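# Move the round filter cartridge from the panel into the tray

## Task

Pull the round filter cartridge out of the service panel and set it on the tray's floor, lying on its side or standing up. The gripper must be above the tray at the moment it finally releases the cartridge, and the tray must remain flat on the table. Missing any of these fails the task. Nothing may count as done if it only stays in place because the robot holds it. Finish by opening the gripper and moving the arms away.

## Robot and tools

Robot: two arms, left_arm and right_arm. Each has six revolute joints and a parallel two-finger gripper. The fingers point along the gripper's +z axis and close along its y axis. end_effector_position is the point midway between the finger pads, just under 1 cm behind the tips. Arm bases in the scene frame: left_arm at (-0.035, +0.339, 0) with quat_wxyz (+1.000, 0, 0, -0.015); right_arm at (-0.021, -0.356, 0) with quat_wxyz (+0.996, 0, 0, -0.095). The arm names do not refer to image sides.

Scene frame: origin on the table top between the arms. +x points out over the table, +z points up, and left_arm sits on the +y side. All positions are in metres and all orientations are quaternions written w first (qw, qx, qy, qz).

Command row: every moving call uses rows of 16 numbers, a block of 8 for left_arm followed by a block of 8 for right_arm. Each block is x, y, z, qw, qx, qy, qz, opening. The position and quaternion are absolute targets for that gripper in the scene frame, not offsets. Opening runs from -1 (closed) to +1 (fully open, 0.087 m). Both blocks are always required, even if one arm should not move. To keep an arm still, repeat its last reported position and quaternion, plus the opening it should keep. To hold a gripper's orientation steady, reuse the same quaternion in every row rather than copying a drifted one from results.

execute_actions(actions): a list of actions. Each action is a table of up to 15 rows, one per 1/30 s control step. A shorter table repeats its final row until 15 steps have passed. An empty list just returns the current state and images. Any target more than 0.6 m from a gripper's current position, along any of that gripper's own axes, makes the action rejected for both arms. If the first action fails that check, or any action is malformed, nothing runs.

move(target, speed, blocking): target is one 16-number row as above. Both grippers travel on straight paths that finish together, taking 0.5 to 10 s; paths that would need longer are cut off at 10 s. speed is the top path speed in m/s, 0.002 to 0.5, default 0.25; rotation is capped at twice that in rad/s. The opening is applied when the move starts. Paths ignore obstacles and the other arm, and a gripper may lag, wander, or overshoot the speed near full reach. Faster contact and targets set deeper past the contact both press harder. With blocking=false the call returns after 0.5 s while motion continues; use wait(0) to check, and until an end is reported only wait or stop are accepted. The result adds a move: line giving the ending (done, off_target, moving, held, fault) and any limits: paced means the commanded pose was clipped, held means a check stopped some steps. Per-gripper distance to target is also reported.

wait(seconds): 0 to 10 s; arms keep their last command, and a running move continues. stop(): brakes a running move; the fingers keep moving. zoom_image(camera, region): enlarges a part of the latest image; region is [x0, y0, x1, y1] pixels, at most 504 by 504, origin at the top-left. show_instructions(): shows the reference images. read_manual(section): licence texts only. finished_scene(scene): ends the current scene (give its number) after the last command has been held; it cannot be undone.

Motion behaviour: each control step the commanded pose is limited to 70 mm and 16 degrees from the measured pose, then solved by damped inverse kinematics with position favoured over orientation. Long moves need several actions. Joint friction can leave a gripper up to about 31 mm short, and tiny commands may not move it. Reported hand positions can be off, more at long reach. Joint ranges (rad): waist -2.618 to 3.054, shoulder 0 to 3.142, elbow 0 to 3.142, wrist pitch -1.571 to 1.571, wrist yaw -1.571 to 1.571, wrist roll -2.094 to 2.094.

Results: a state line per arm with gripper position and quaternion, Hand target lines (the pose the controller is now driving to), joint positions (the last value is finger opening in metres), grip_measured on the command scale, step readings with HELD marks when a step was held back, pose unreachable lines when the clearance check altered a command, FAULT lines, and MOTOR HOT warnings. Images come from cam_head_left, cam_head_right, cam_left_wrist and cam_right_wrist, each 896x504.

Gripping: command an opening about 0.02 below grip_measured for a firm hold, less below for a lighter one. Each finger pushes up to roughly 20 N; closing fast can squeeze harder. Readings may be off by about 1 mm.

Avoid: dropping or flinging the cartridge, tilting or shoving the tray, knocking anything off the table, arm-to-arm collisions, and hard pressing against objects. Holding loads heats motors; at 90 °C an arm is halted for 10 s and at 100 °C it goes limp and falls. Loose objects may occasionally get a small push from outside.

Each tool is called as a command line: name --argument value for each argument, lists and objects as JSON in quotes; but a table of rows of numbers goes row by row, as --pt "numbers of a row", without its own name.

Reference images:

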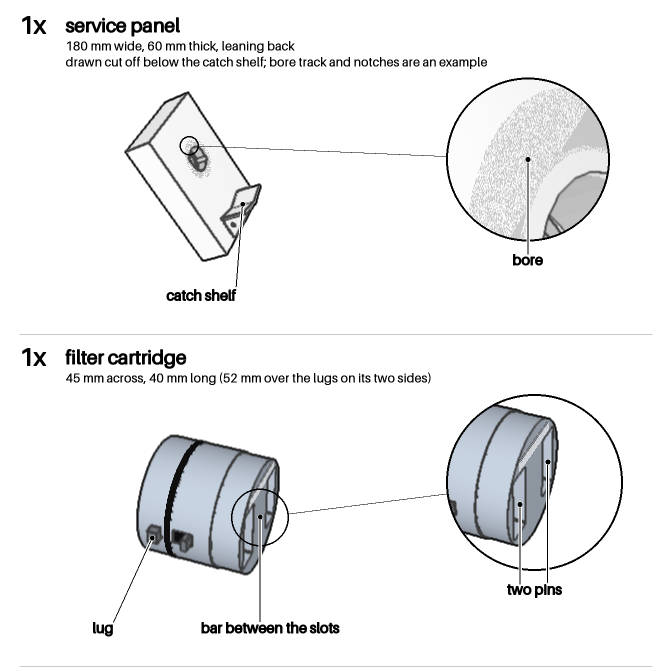

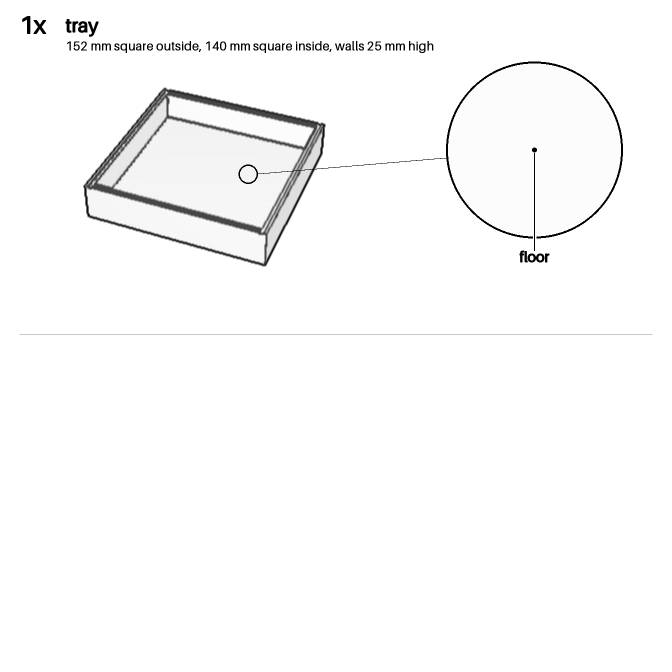

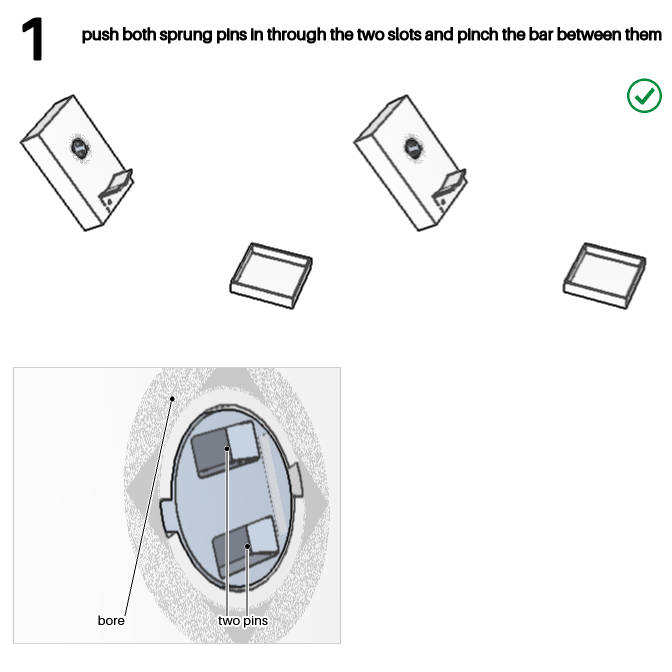

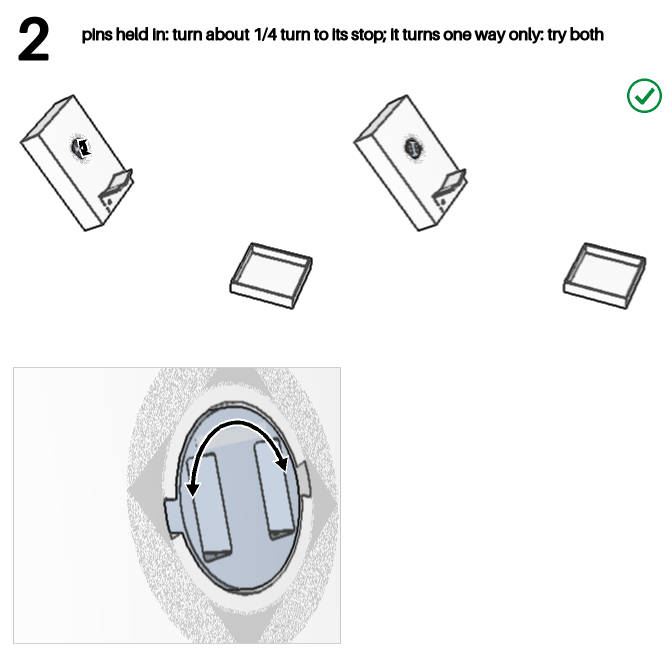

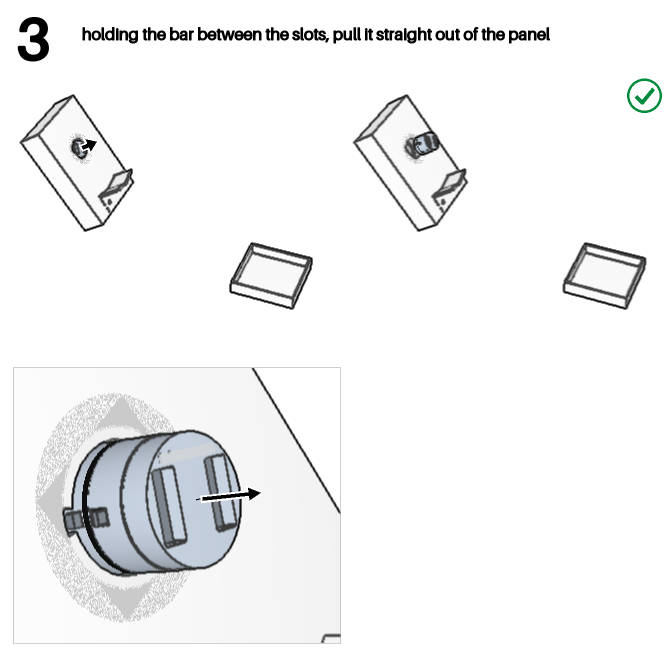

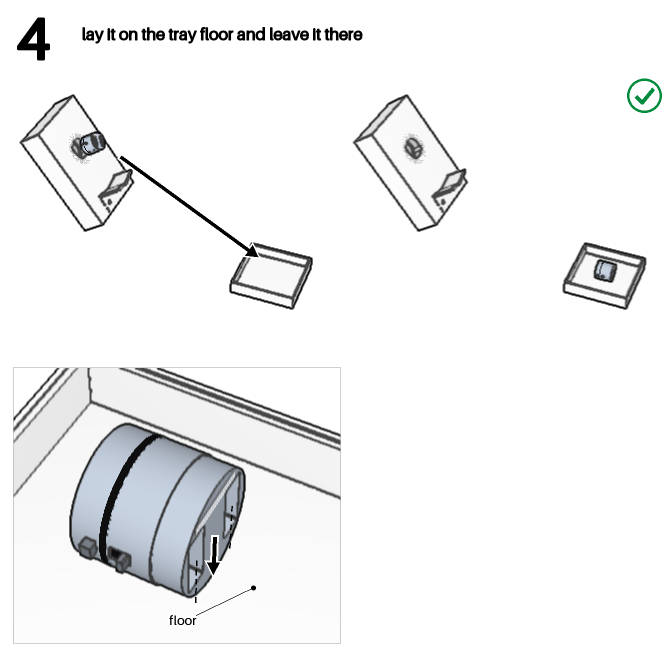

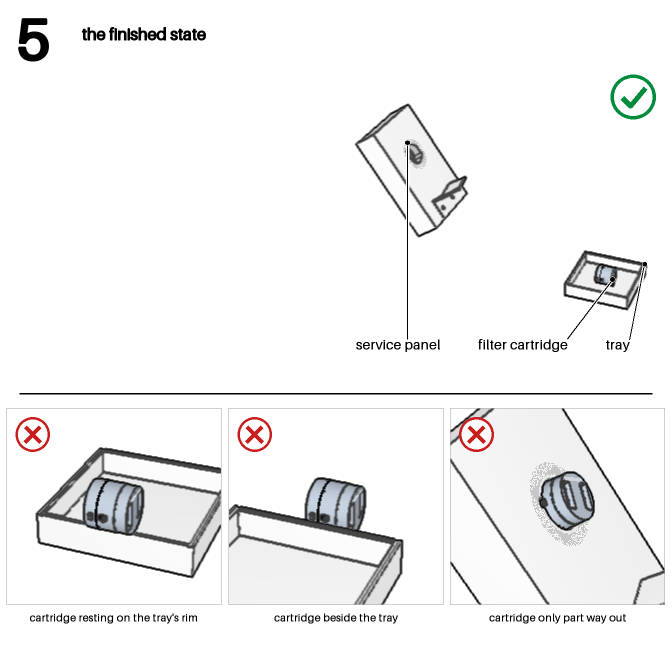

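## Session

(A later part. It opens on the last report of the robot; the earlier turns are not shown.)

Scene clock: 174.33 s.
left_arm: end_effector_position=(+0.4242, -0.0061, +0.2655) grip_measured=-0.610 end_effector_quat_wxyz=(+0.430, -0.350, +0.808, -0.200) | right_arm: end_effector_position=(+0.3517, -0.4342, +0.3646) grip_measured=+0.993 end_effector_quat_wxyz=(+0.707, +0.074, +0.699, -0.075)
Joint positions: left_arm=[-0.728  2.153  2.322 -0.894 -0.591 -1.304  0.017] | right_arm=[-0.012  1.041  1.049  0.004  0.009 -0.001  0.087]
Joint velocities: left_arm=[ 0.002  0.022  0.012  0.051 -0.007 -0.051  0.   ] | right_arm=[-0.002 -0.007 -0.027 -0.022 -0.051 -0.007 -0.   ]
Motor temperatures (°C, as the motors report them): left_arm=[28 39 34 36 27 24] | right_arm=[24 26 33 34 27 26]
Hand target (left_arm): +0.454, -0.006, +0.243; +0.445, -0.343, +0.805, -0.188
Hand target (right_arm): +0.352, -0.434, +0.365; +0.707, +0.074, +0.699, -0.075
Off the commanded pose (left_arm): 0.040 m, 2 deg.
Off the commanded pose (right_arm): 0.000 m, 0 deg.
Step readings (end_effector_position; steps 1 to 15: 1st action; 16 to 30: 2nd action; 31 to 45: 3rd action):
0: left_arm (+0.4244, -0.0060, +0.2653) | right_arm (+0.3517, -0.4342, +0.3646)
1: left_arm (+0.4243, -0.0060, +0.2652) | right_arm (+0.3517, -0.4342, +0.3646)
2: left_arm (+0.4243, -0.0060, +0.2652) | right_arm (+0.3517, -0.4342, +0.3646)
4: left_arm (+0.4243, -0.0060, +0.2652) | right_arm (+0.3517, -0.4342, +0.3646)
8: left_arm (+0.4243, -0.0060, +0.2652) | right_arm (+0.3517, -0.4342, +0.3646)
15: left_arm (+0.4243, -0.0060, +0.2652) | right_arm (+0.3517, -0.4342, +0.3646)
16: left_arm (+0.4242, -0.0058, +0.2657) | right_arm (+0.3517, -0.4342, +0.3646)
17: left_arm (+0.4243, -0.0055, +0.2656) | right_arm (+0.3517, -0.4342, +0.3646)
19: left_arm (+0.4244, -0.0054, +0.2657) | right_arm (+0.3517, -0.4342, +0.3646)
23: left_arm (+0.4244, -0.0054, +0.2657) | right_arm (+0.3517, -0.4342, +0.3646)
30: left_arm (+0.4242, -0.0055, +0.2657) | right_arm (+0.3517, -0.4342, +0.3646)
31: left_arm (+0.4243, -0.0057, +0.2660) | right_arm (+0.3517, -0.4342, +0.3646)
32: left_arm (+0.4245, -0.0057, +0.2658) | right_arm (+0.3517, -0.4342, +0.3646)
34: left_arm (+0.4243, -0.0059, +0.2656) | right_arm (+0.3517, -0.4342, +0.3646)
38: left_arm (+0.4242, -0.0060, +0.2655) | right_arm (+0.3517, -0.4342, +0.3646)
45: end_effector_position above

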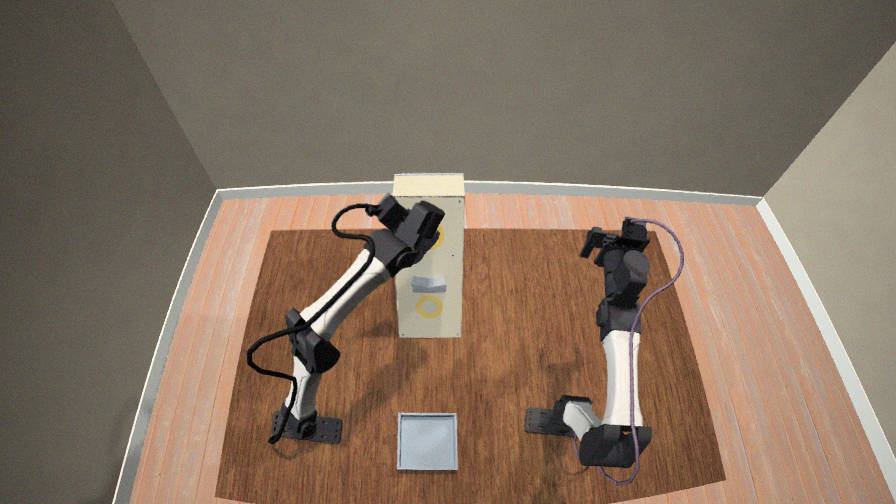

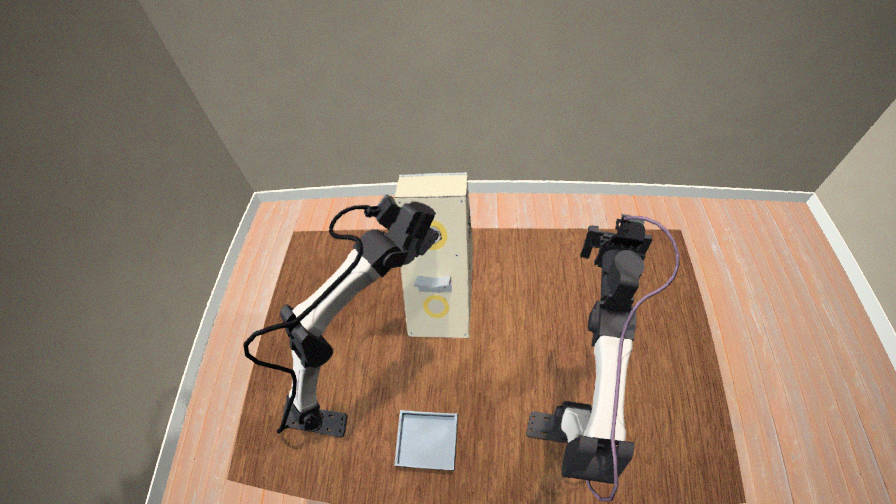

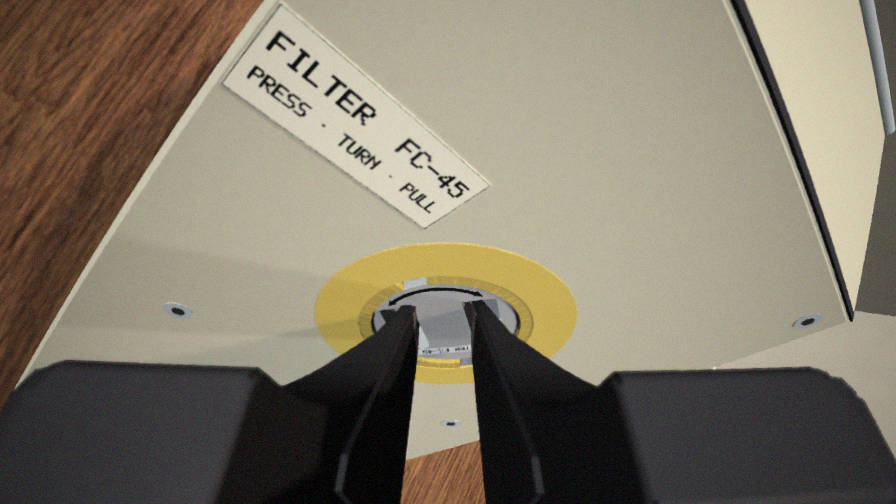

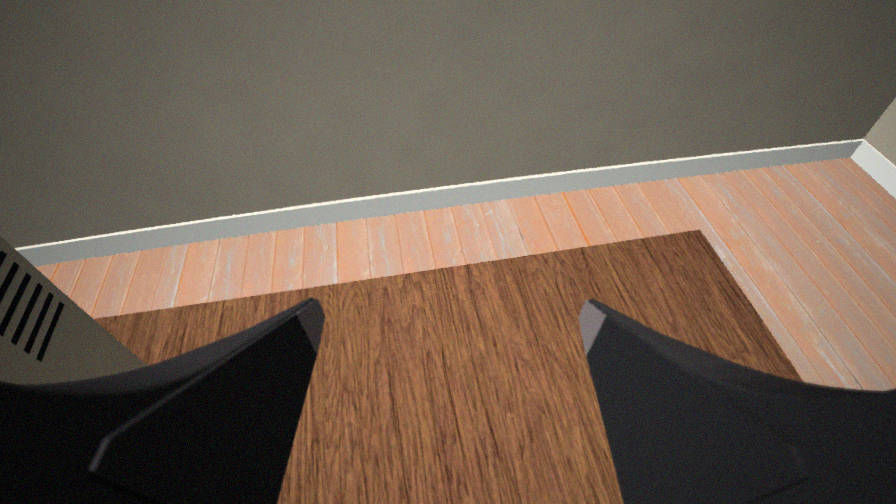

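execute_actions --actions '[[[0.457,-0.008,0.243,0.434,-0.39,0.783,-0.2164,-0.68,0.3517,-0.4342,0.3646,0.707,0.074,0.699,-0.075,1],[0.457,-0.008,0.243,0.434,-0.39,0.783,-0.2164,-0.68,0.3517,-0.4342,0.3646,0.707,0.074,0.699,-0.075,1],[0.457,-0.008,0.243,0.434,-0.39,0.783,-0.2164,-0.68,0.3517,-0.4342,0.3646,0.707,0.074,0.699,-0.075,1],[0.457,-0.008,0.243,0.434,-0.39,0.783,-0.2164,-0.68,0.3517,-0.4342,0.3646,0.707,0.074,0.699,-0.075,1],[0.457,-0.008,0.243,0.42,-0.437,0.758,-0.242,-0.68,0.3517,-0.4342,0.3646,0.707,0.074,0.699,-0.075,1]],[[0.457,-0.008,0.243,0.4044,-0.4829,0.7297,-0.2677,-0.68,0.3517,-0.4342,0.3646,0.707,0.074,0.699,-0.075,1]],[[0.457,-0.008,0.243,0.3873,-0.5266,0.6988,-0.2919,-0.68,0.3517,-0.4342,0.3646,0.707,0.074,0.699,-0.075,1]]]'

zoom_image --camera "cam_left_wrist" --region '[320, 220, 570, 420]'

Scene clock: 188.53 s.
left_arm: end_effector_position=(+0.4243, -0.0066, +0.2645) grip_measured=-0.660 end_effector_quat_wxyz=(+0.382, -0.502, +0.726, -0.274) | right_arm: end_effector_position=(+0.3517, -0.4342, +0.3646) grip_measured=+0.993 end_effector_quat_wxyz=(+0.707, +0.074, +0.699, -0.075)
Joint positions: left_arm=[-0.727  2.081  2.164 -0.822 -0.592 -1.699  0.015] | right_arm=[-0.012  1.041  1.049  0.004  0.009 -0.001  0.087]
Joint velocities: left_arm=[-0.012 -0.012 -0.037  0.051 -0.037 -0.037  0.001] | right_arm=[ 0.002  0.007 -0.007  0.051 -0.022  0.007 -0.   ]
Motor temperatures (°C, as the motors report them): left_arm=[28 38 34 38 27 24] | right_arm=[24 26 33 35 27 26]
Hand target (left_arm): +0.453, -0.005, +0.243; +0.386, -0.528, +0.700, -0.287
Hand target (right_arm): +0.352, -0.434, +0.365; +0.707, +0.074, +0.699, -0.075
Off the commanded pose (left_arm): 0.039 m, 5 deg.
Off the commanded pose (right_arm): 0.000 m, 0 deg.
Step readings (end_effector_position; steps 1 to 15: 1st action; 16 to 30: 2nd action; 31 to 45: 3rd action):
0: left_arm (+0.4242, -0.0061, +0.2654) | right_arm (+0.3517, -0.4342, +0.3646)
1: left_arm (+0.4242, -0.0064, +0.2655) | right_arm (+0.3517, -0.4342, +0.3646)
2: left_arm (+0.4242, -0.0065, +0.2655) | right_arm (+0.3517, -0.4342, +0.3646)
4: left_arm (+0.4242, -0.0065, +0.2655) | right_arm (+0.3517, -0.4342, +0.3646)
8: left_arm (+0.4242, -0.0063, +0.2649) | right_arm (+0.3517, -0.4342, +0.3646)
15: left_arm (+0.4243, -0.0063, +0.2647) | right_arm (+0.3517, -0.4342, +0.3646)
16: left_arm (+0.4243, -0.0065, +0.2648) | right_arm (+0.3517, -0.4342, +0.3646)
17: left_arm (+0.4243, -0.0065, +0.2649) | right_arm (+0.3517, -0.4342, +0.3646)
19: left_arm (+0.4243, -0.0068, +0.2646) | right_arm (+0.3517, -0.4342, +0.3646)
23: left_arm (+0.4242, -0.0069, +0.2645) | right_arm (+0.3517, -0.4342, +0.3646)
30: left_arm (+0.4242, -0.0069, +0.2646) | right_arm (+0.3517, -0.4342, +0.3646)
31: left_arm (+0.4243, -0.0069, +0.2645) | right_arm (+0.3517, -0.4342, +0.3646)
32: left_arm (+0.4243, -0.0069, +0.2643) | right_arm (+0.3517, -0.4342, +0.3646)
34: left_arm (+0.4243, -0.0068, +0.2646) | right_arm (+0.3517, -0.4342, +0.3646)
38: left_arm (+0.4243, -0.0066, +0.2645) | right_arm (+0.3517, -0.4342, +0.3646)
45: end_effector_position above

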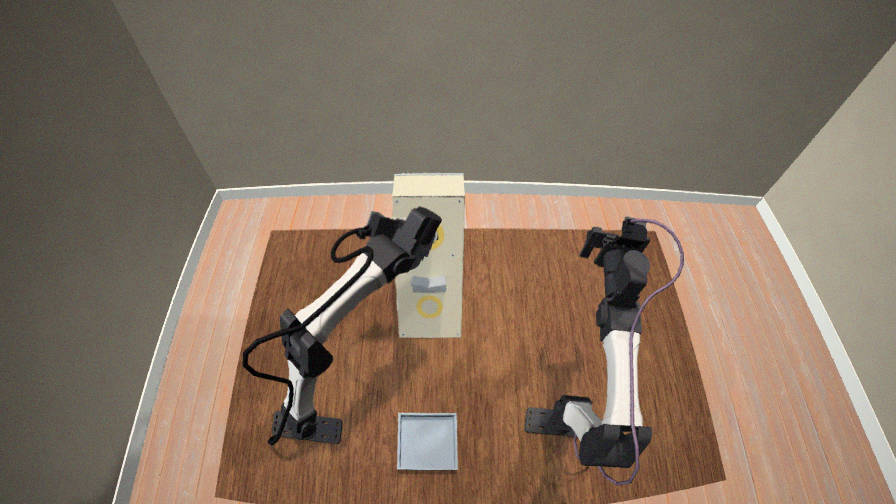

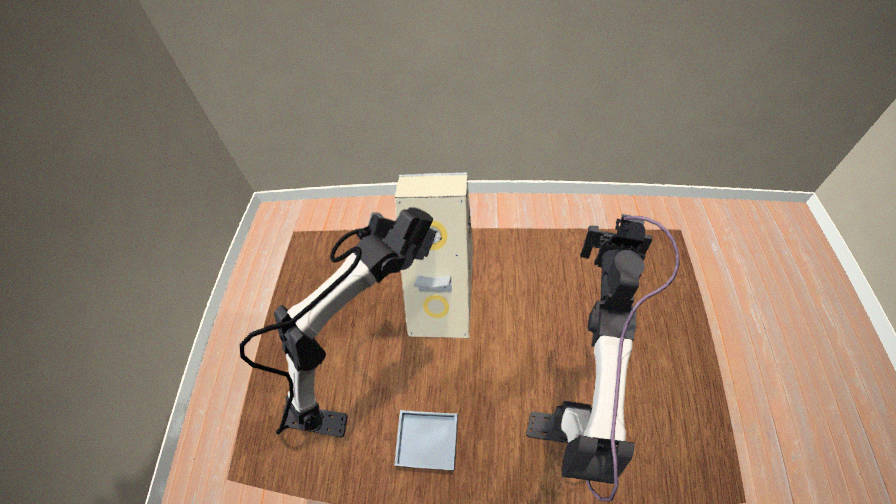

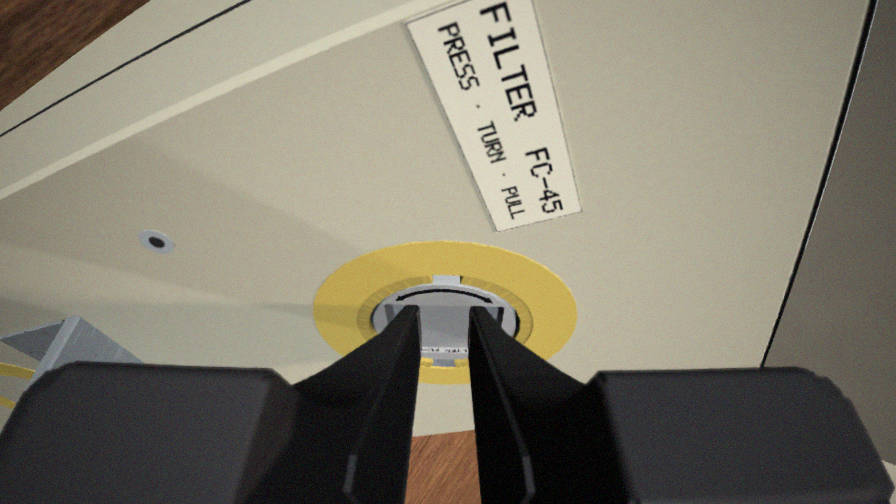

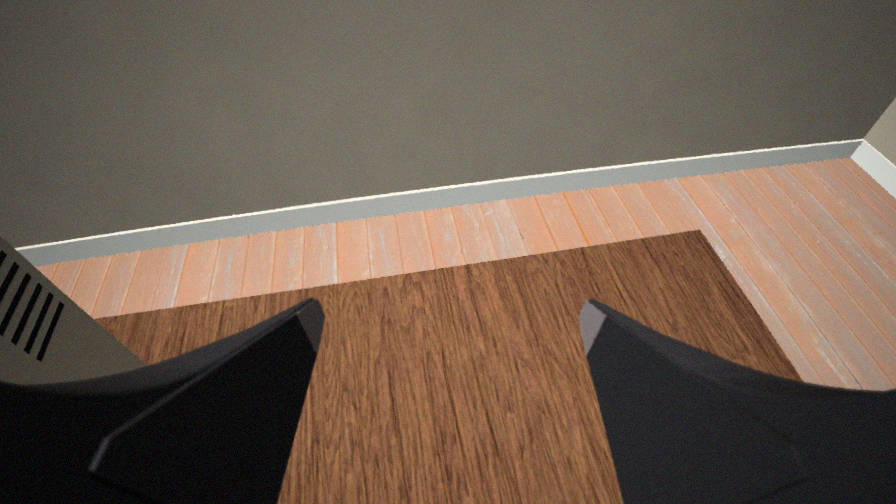

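Region (320, 220, 570, 420) of cam_left_wrist's 896x504 image, scaled by 2.016, with more detail than that image has; it fills the top 403 rows of this view, and the rest is white.

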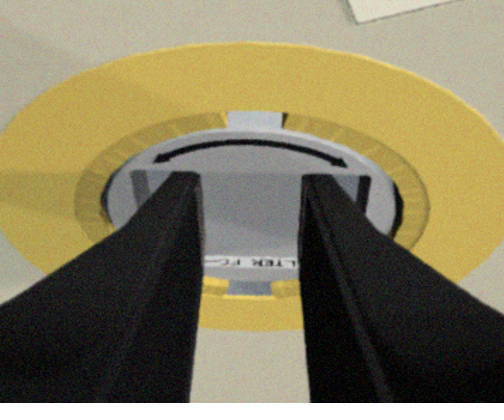

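execute_actions --actions '[[[0.452,-0.007,0.247,0.3688,-0.5682,0.6654,-0.315,-0.68,0.3517,-0.4342,0.3646,0.707,0.074,0.699,-0.075,1]],[[0.448,-0.007,0.2495,0.3489,-0.6079,0.6294,-0.3369,-0.68,0.3517,-0.4342,0.3646,0.707,0.074,0.699,-0.075,1]],[[0.446,-0.007,0.251,0.3369,-0.6294,0.6079,-0.3489,-0.68,0.3517,-0.4342,0.3646,0.707,0.074,0.699,-0.075,1]],[[0.424,-0.007,0.2645,0.3489,-0.6079,0.6294,-0.3369,-0.58,0.3517,-0.4342,0.3646,0.707,0.074,0.699,-0.075,1]]]'

move --target '[0.37,-0.007,0.298,0.3489,-0.6079,0.6294,-0.3369,-0.58,0.3517,-0.4342,0.3646,0.707,0.074,0.699,-0.075,1]' --speed 0.08

Scene clock: 195.23 s.
left_arm: end_effector_position=(+0.4230, -0.0071, +0.2673) grip_measured=-0.580 end_effector_quat_wxyz=(-0.340, +0.610, -0.633, +0.335) | right_arm: end_effector_position=(+0.3517, -0.4342, +0.3646) grip_measured=+0.993 end_effector_quat_wxyz=(+0.707, +0.074, +0.699, -0.075)
Joint positions: left_arm=[-0.742  2.021  2.028 -0.737 -0.617 -2.022  0.018] | right_arm=[-0.012  1.041  1.049  0.004  0.009 -0.001  0.087]
Joint velocities: left_arm=[-0.007 -0.002 -0.012  0.022  0.007 -0.037 -0.   ] | right_arm=[-0.012  0.012 -0.022 -0.051 -0.022  0.051  0.   ]
Motor temperatures (°C, as the motors report them): left_arm=[28 39 34 39 27 24] | right_arm=[24 26 33 35 27 26]
Hand target (left_arm): +0.424, -0.007, +0.264; -0.348, +0.608, -0.629, +0.336
Hand target (right_arm): +0.352, -0.434, +0.365; +0.707, +0.074, +0.699, -0.075
Off the commanded pose (left_arm): 0.003 m, 1 deg.
Off the commanded pose (right_arm): 0.000 m, 0 deg.
Step readings (end_effector_position; steps 1 to 15: 1st action; 16 to 30: 2nd action; 31 to 45: 3rd action; 46 to 60: 4th action):
0: left_arm (+0.4243, -0.0066, +0.2644) | right_arm (+0.3517, -0.4342, +0.3646)
1: left_arm (+0.4242, -0.0065, +0.2648) | right_arm (+0.3517, -0.4342, +0.3646)
2: left_arm (+0.4242, -0.0065, +0.2648) | right_arm (+0.3517, -0.4342, +0.3646)
4: left_arm (+0.4242, -0.0064, +0.2646) | right_arm (+0.3517, -0.4342, +0.3646)
8: left_arm (+0.4242, -0.0064, +0.2644) | right_arm (+0.3517, -0.4342, +0.3646)
15: left_arm (+0.4242, -0.0064, +0.2645) | right_arm (+0.3517, -0.4342, +0.3646)
16: left_arm (+0.4241, -0.0063, +0.2648) | right_arm (+0.3517, -0.4342, +0.3646)
17: left_arm (+0.4241, -0.0062, +0.2647) | right_arm (+0.3517, -0.4342, +0.3646)
19: left_arm (+0.4242, -0.0061, +0.2646) | right_arm (+0.3517, -0.4342, +0.3646)
23: left_arm (+0.4240, -0.0064, +0.2646) | right_arm (+0.3517, -0.4342, +0.3646)
30: left_arm (+0.4240, -0.0064, +0.2647) | right_arm (+0.3517, -0.4342, +0.3646)
31: left_arm (+0.4239, -0.0063, +0.2646) | right_arm (+0.3517, -0.4342, +0.3646)
32: left_arm (+0.4238, -0.0064, +0.2648) | right_arm (+0.3517, -0.4342, +0.3646)
34: left_arm (+0.4238, -0.0064, +0.2648) | right_arm (+0.3517, -0.4342, +0.3646)
38: left_arm (+0.4239, -0.0063, +0.2647) | right_arm (+0.3517, -0.4342, +0.3646)
45: left_arm (+0.4239, -0.0064, +0.2649) | right_arm (+0.3517, -0.4342, +0.3646)
46: left_arm (+0.4230, -0.0067, +0.2662) | right_arm (+0.3517, -0.4342, +0.3646)
47: left_arm (+0.4226, -0.0068, +0.2674) | right_arm (+0.3517, -0.4342, +0.3646)
49: left_arm (+0.4229, -0.0070, +0.2675) | right_arm (+0.3517, -0.4342, +0.3646)
53: left_arm (+0.4229, -0.0072, +0.2674) | right_arm (+0.3517, -0.4342, +0.3646)
60: end_effector_position above

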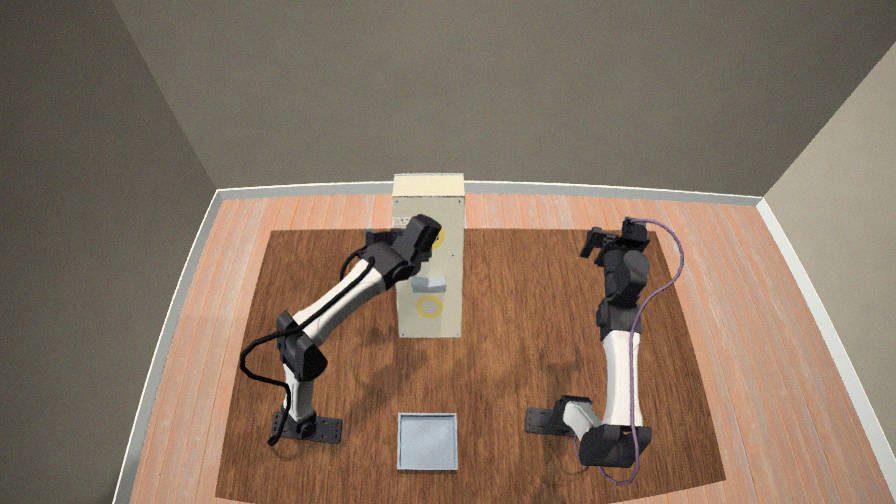

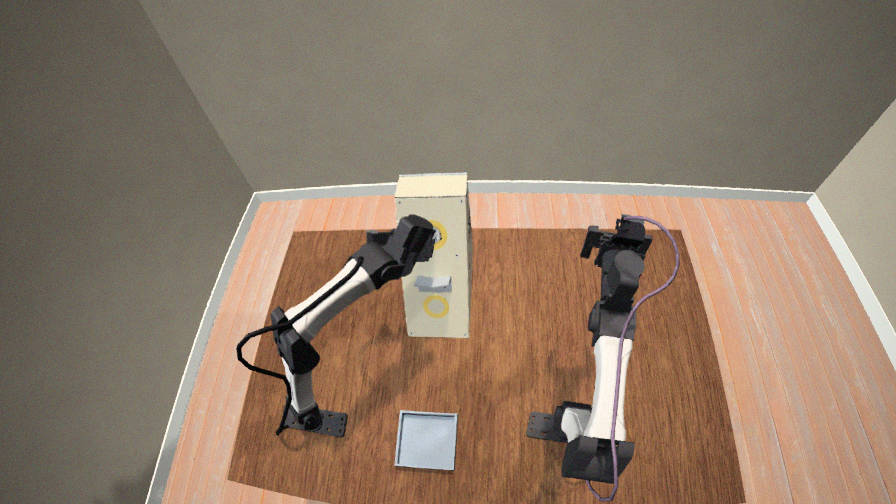

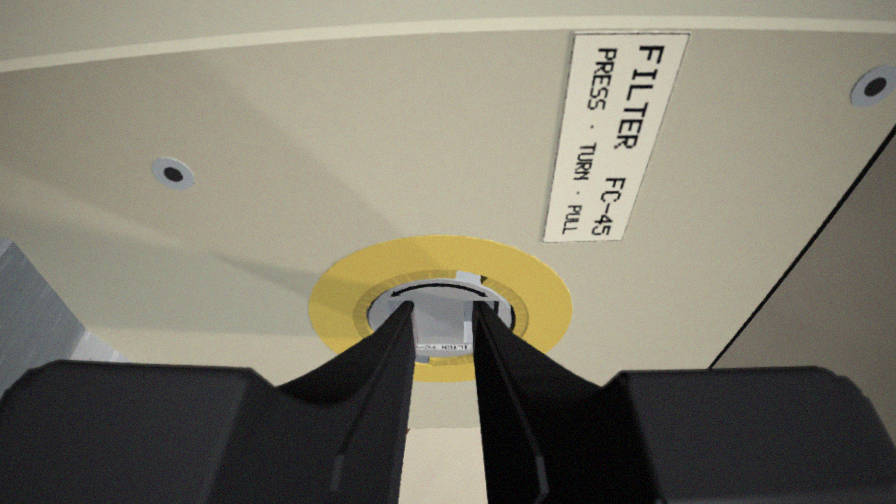

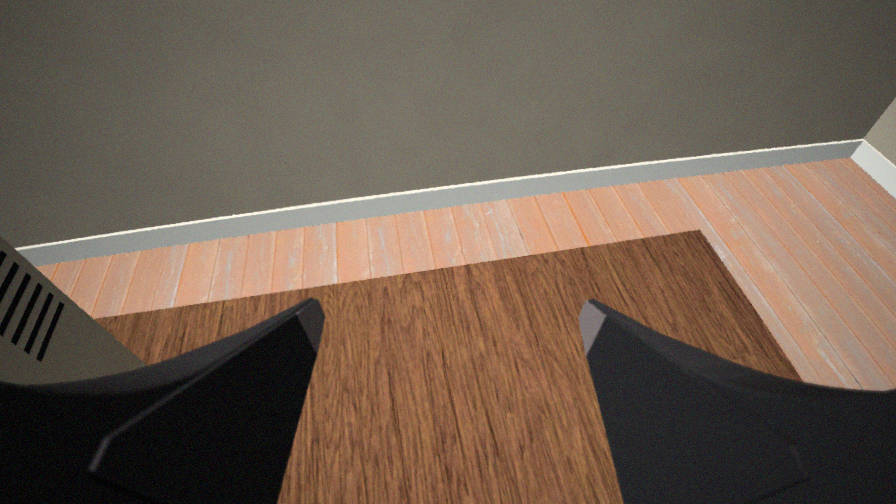

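Scene clock: 196.47 s.
left_arm: end_effector_position=(+0.3771, -0.0083, +0.3045) grip_measured=-0.580 end_effector_quat_wxyz=(-0.346, +0.610, -0.622, +0.348) | right_arm: end_effector_position=(+0.3517, -0.4342, +0.3646) grip_measured=+0.993 end_effector_quat_wxyz=(+0.707, +0.074, +0.699, -0.075)
Joint positions: left_arm=[-0.829  1.913  2.01  -0.836 -0.694 -2.091  0.018] | right_arm=[-0.012  1.041  1.049  0.004  0.009 -0.001  0.087]
Joint velocities: left_arm=[-0.002 -0.002 -0.002 -0.066  0.037 -0.022  0.001] | right_arm=[-0.012 -0.007  0.002 -0.007 -0.037 -0.081 -0.   ]
Motor temperatures (°C, as the motors report them): left_arm=[28 39 34 38 27 24] | right_arm=[24 26 33 35 27 26]
Hand target (left_arm): +0.370, -0.006, +0.298; -0.348, +0.608, -0.629, +0.337
Hand target (right_arm): +0.352, -0.434, +0.365; +0.707, +0.074, +0.699, -0.075
Off the commanded pose (left_arm): 0.010 m, 2 deg.
Off the commanded pose (right_arm): 0.000 m, 0 deg.
move: done

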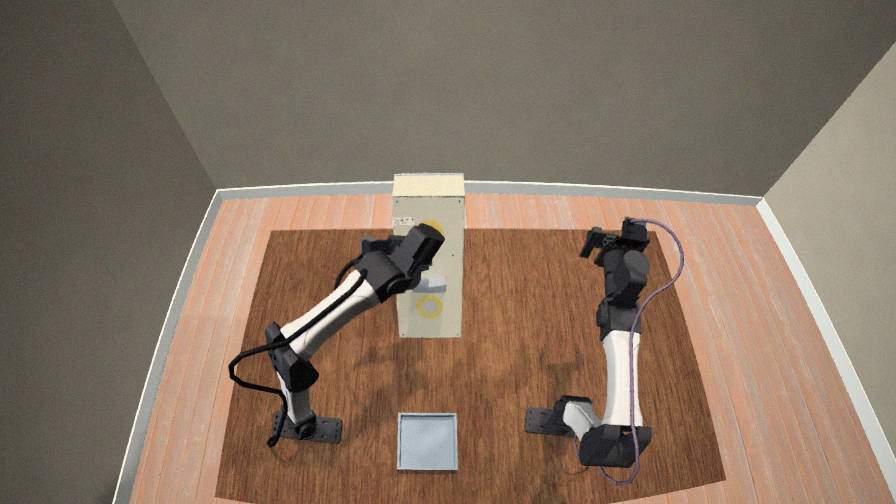

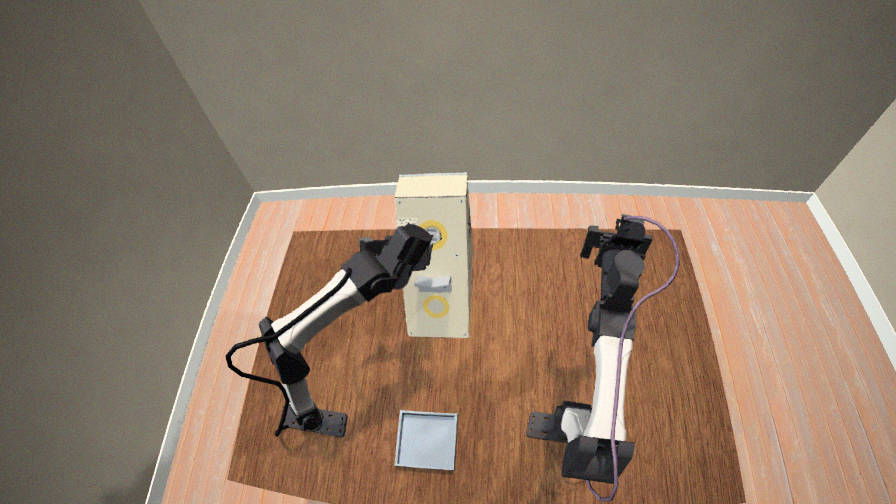

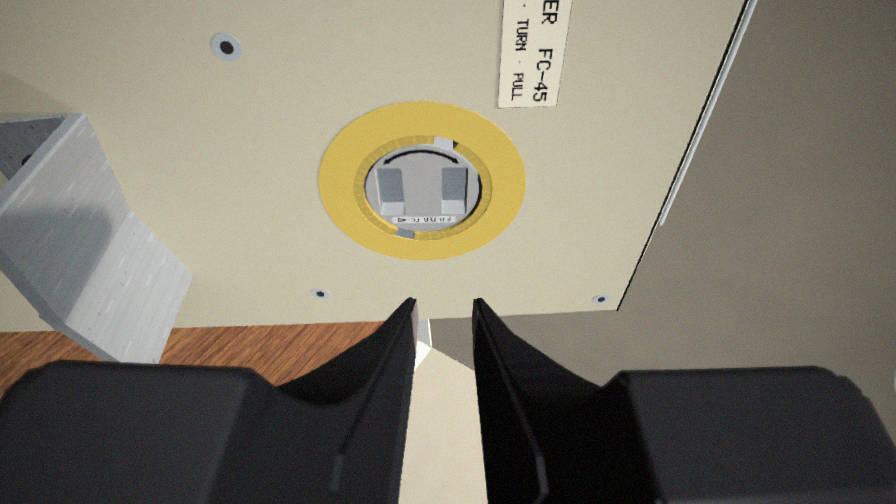

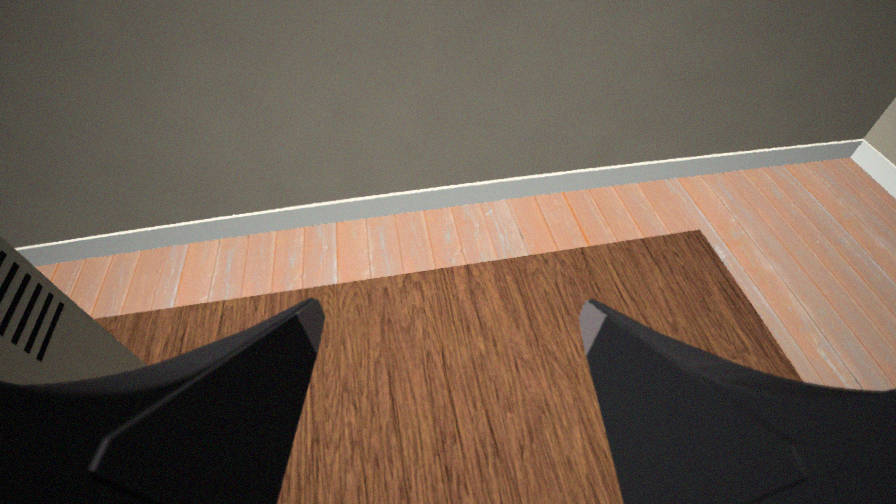

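move --target '[0.35,-0.008,0.315,0.485,0,0.875,0,-0.57,0.3517,-0.4342,0.3646,0.707,0.074,0.699,-0.075,1]' --speed 0.4

move --target '[0.36,-0.004,0.295,0.337,0.629,0.608,0.349,-0.57,0.3517,-0.4342,0.3646,0.707,0.074,0.699,-0.075,1]' --speed 0.4

Scene clock: 208.57 s.
left_arm: end_effector_position=(+0.3525, -0.0030, +0.3192) grip_measured=-0.570 end_effector_quat_wxyz=(+0.499, -0.006, +0.867, -0.017) | right_arm: end_effector_position=(+0.3517, -0.4342, +0.3646) grip_measured=+0.993 end_effector_quat_wxyz=(+0.707, +0.074, +0.699, -0.075)
Joint positions: left_arm=[-0.89   2.283  2.839 -1.303 -0.739 -0.598  0.019] | right_arm=[-0.012  1.041  1.049  0.004  0.009 -0.001  0.087]
Joint velocities: left_arm=[ 0.002  0.022  0.002  0.007 -0.007 -0.022 -0.001] | right_arm=[ 0.002 -0.017  0.022 -0.051 -0.007  0.007 -0.001]
Motor temperatures (°C, as the motors report them): left_arm=[28 40 34 36 27 24] | right_arm=[24 26 34 35 27 26]
Hand target (left_arm): +0.350, -0.008, +0.314; +0.497, +0.004, +0.868, -0.011
Hand target (right_arm): +0.352, -0.434, +0.365; +0.707, +0.074, +0.699, -0.075
Off the commanded pose (left_arm): 0.007 m, 3 deg.
Off the commanded pose (right_arm): 0.000 m, 0 deg.
elbow stopped short (left arm): the move would have taken joint 3 (elbow) straighter than the controller allows; a more bent joint 3 avoids this.
move: off_target (left_arm)

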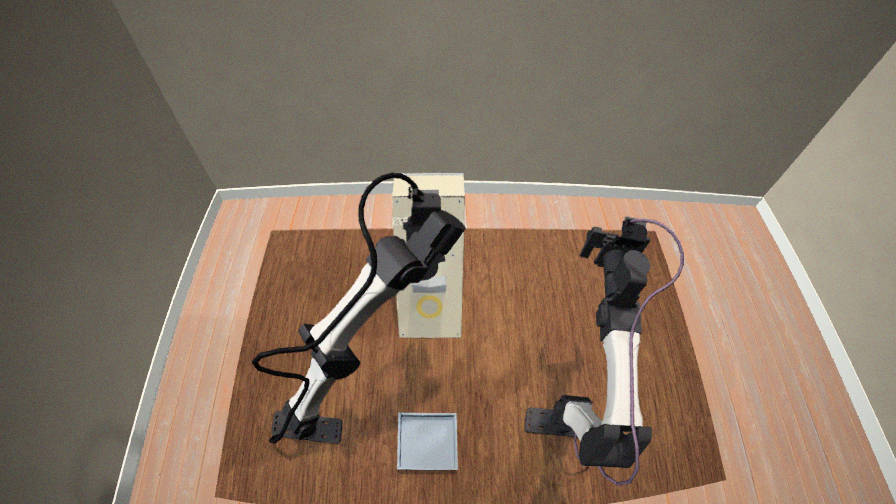

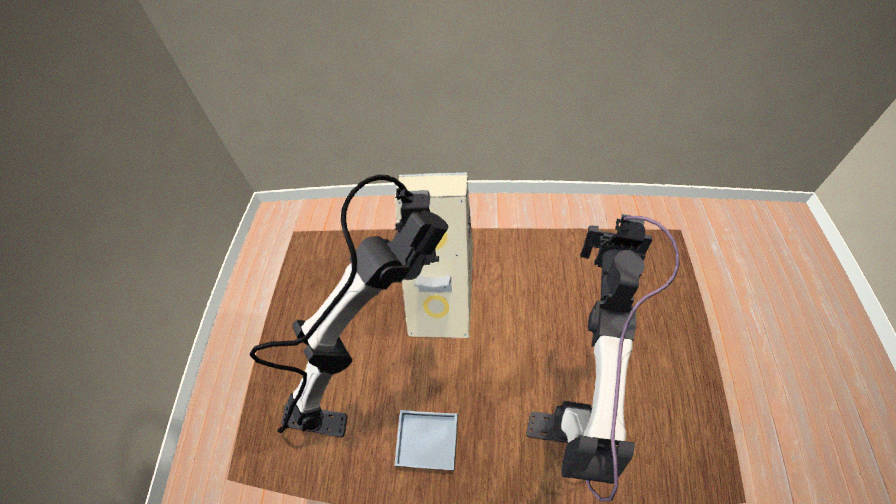

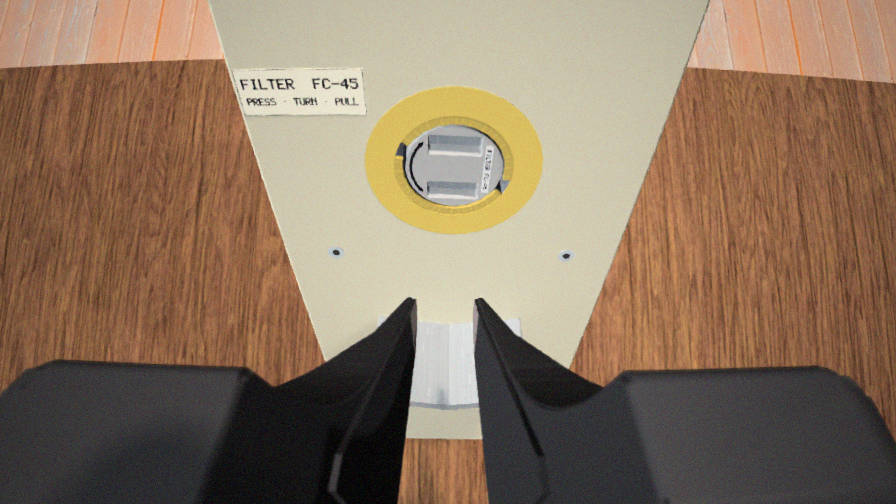

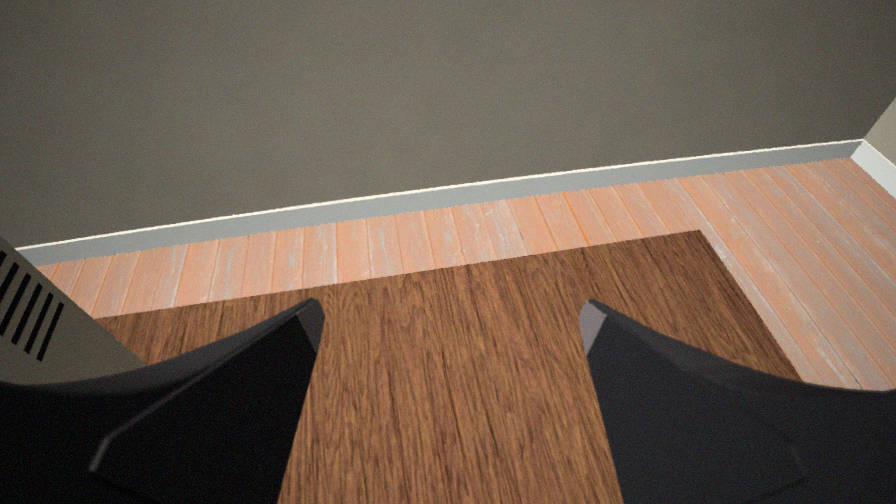

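Scene clock: 212.07 s.
left_arm: end_effector_position=(+0.3647, -0.0002, +0.2926) grip_measured=-0.570 end_effector_quat_wxyz=(+0.333, +0.625, +0.614, +0.348) | right_arm: end_effector_position=(+0.3517, -0.4342, +0.3646) grip_measured=+0.993 end_effector_quat_wxyz=(+0.707, +0.074, +0.699, -0.075)
Joint positions: left_arm=[-0.961  2.29   2.591 -1.17  -0.792  0.902  0.019] | right_arm=[-0.012  1.041  1.049  0.004  0.009 -0.001  0.087]
Joint velocities: left_arm=[-0.007  0.007 -0.017  0.037  0.007  0.037 -0.   ] | right_arm=[-0.007  0.007 -0.007  0.051 -0.022 -0.081 -0.   ]
Motor temperatures (°C, as the motors report them): left_arm=[28 41 34 36 27 24] | right_arm=[24 26 34 35 27 26]
Hand target (left_arm): +0.360, -0.004, +0.294; +0.336, +0.629, +0.609, +0.348
Hand target (right_arm): +0.352, -0.434, +0.365; +0.707, +0.074, +0.699, -0.075
Off the commanded pose (left_arm): 0.007 m, 1 deg.
Off the commanded pose (right_arm): 0.000 m, 0 deg.
move: done

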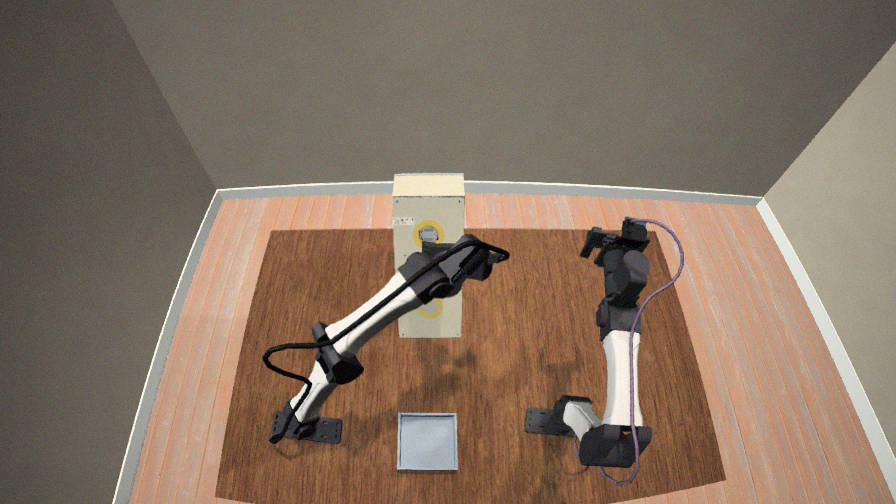

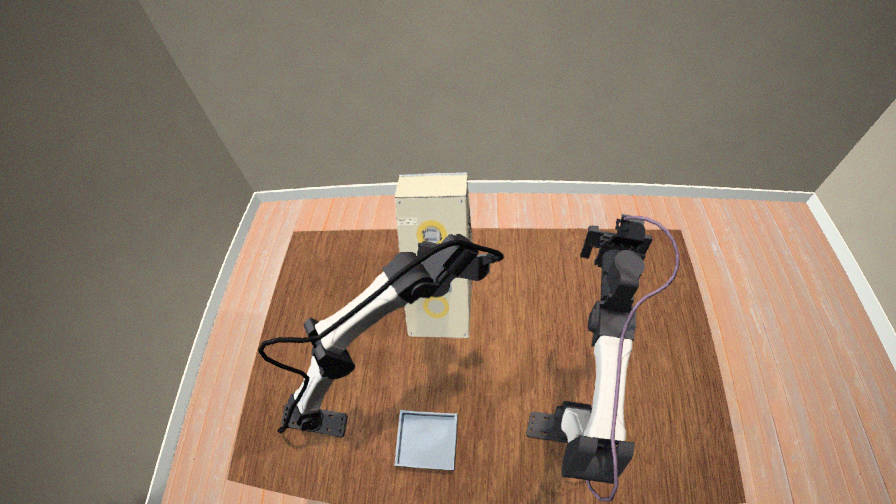

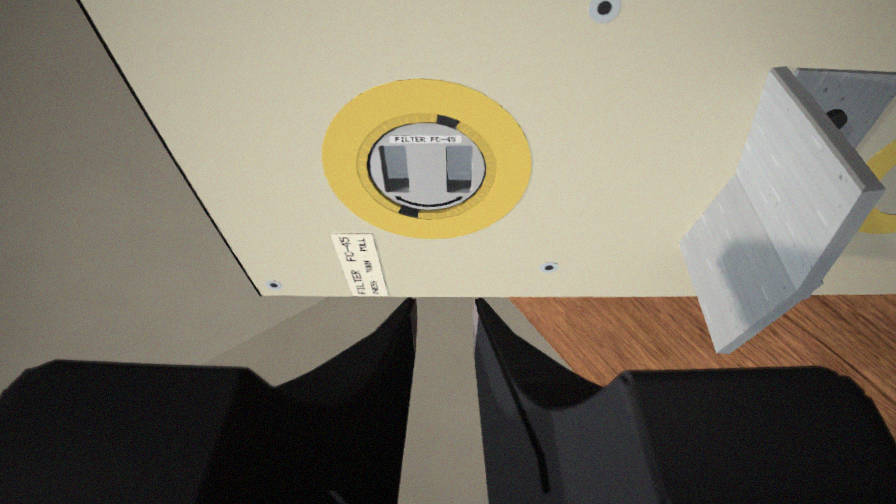

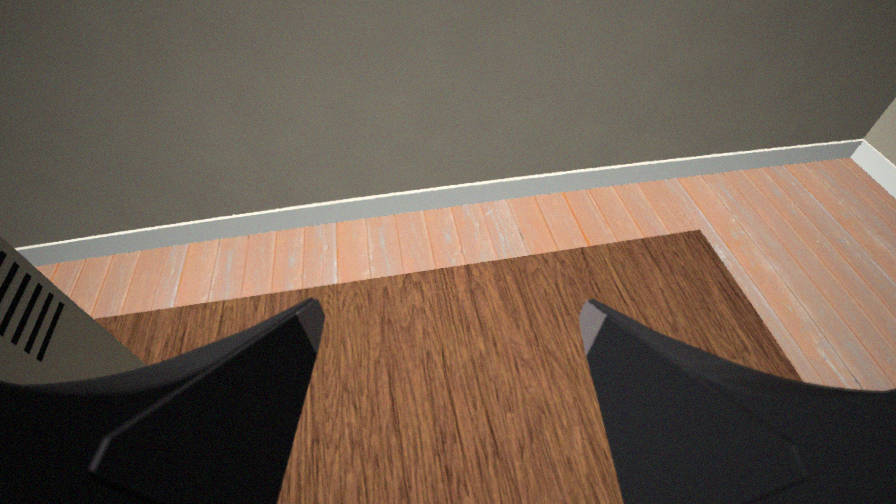

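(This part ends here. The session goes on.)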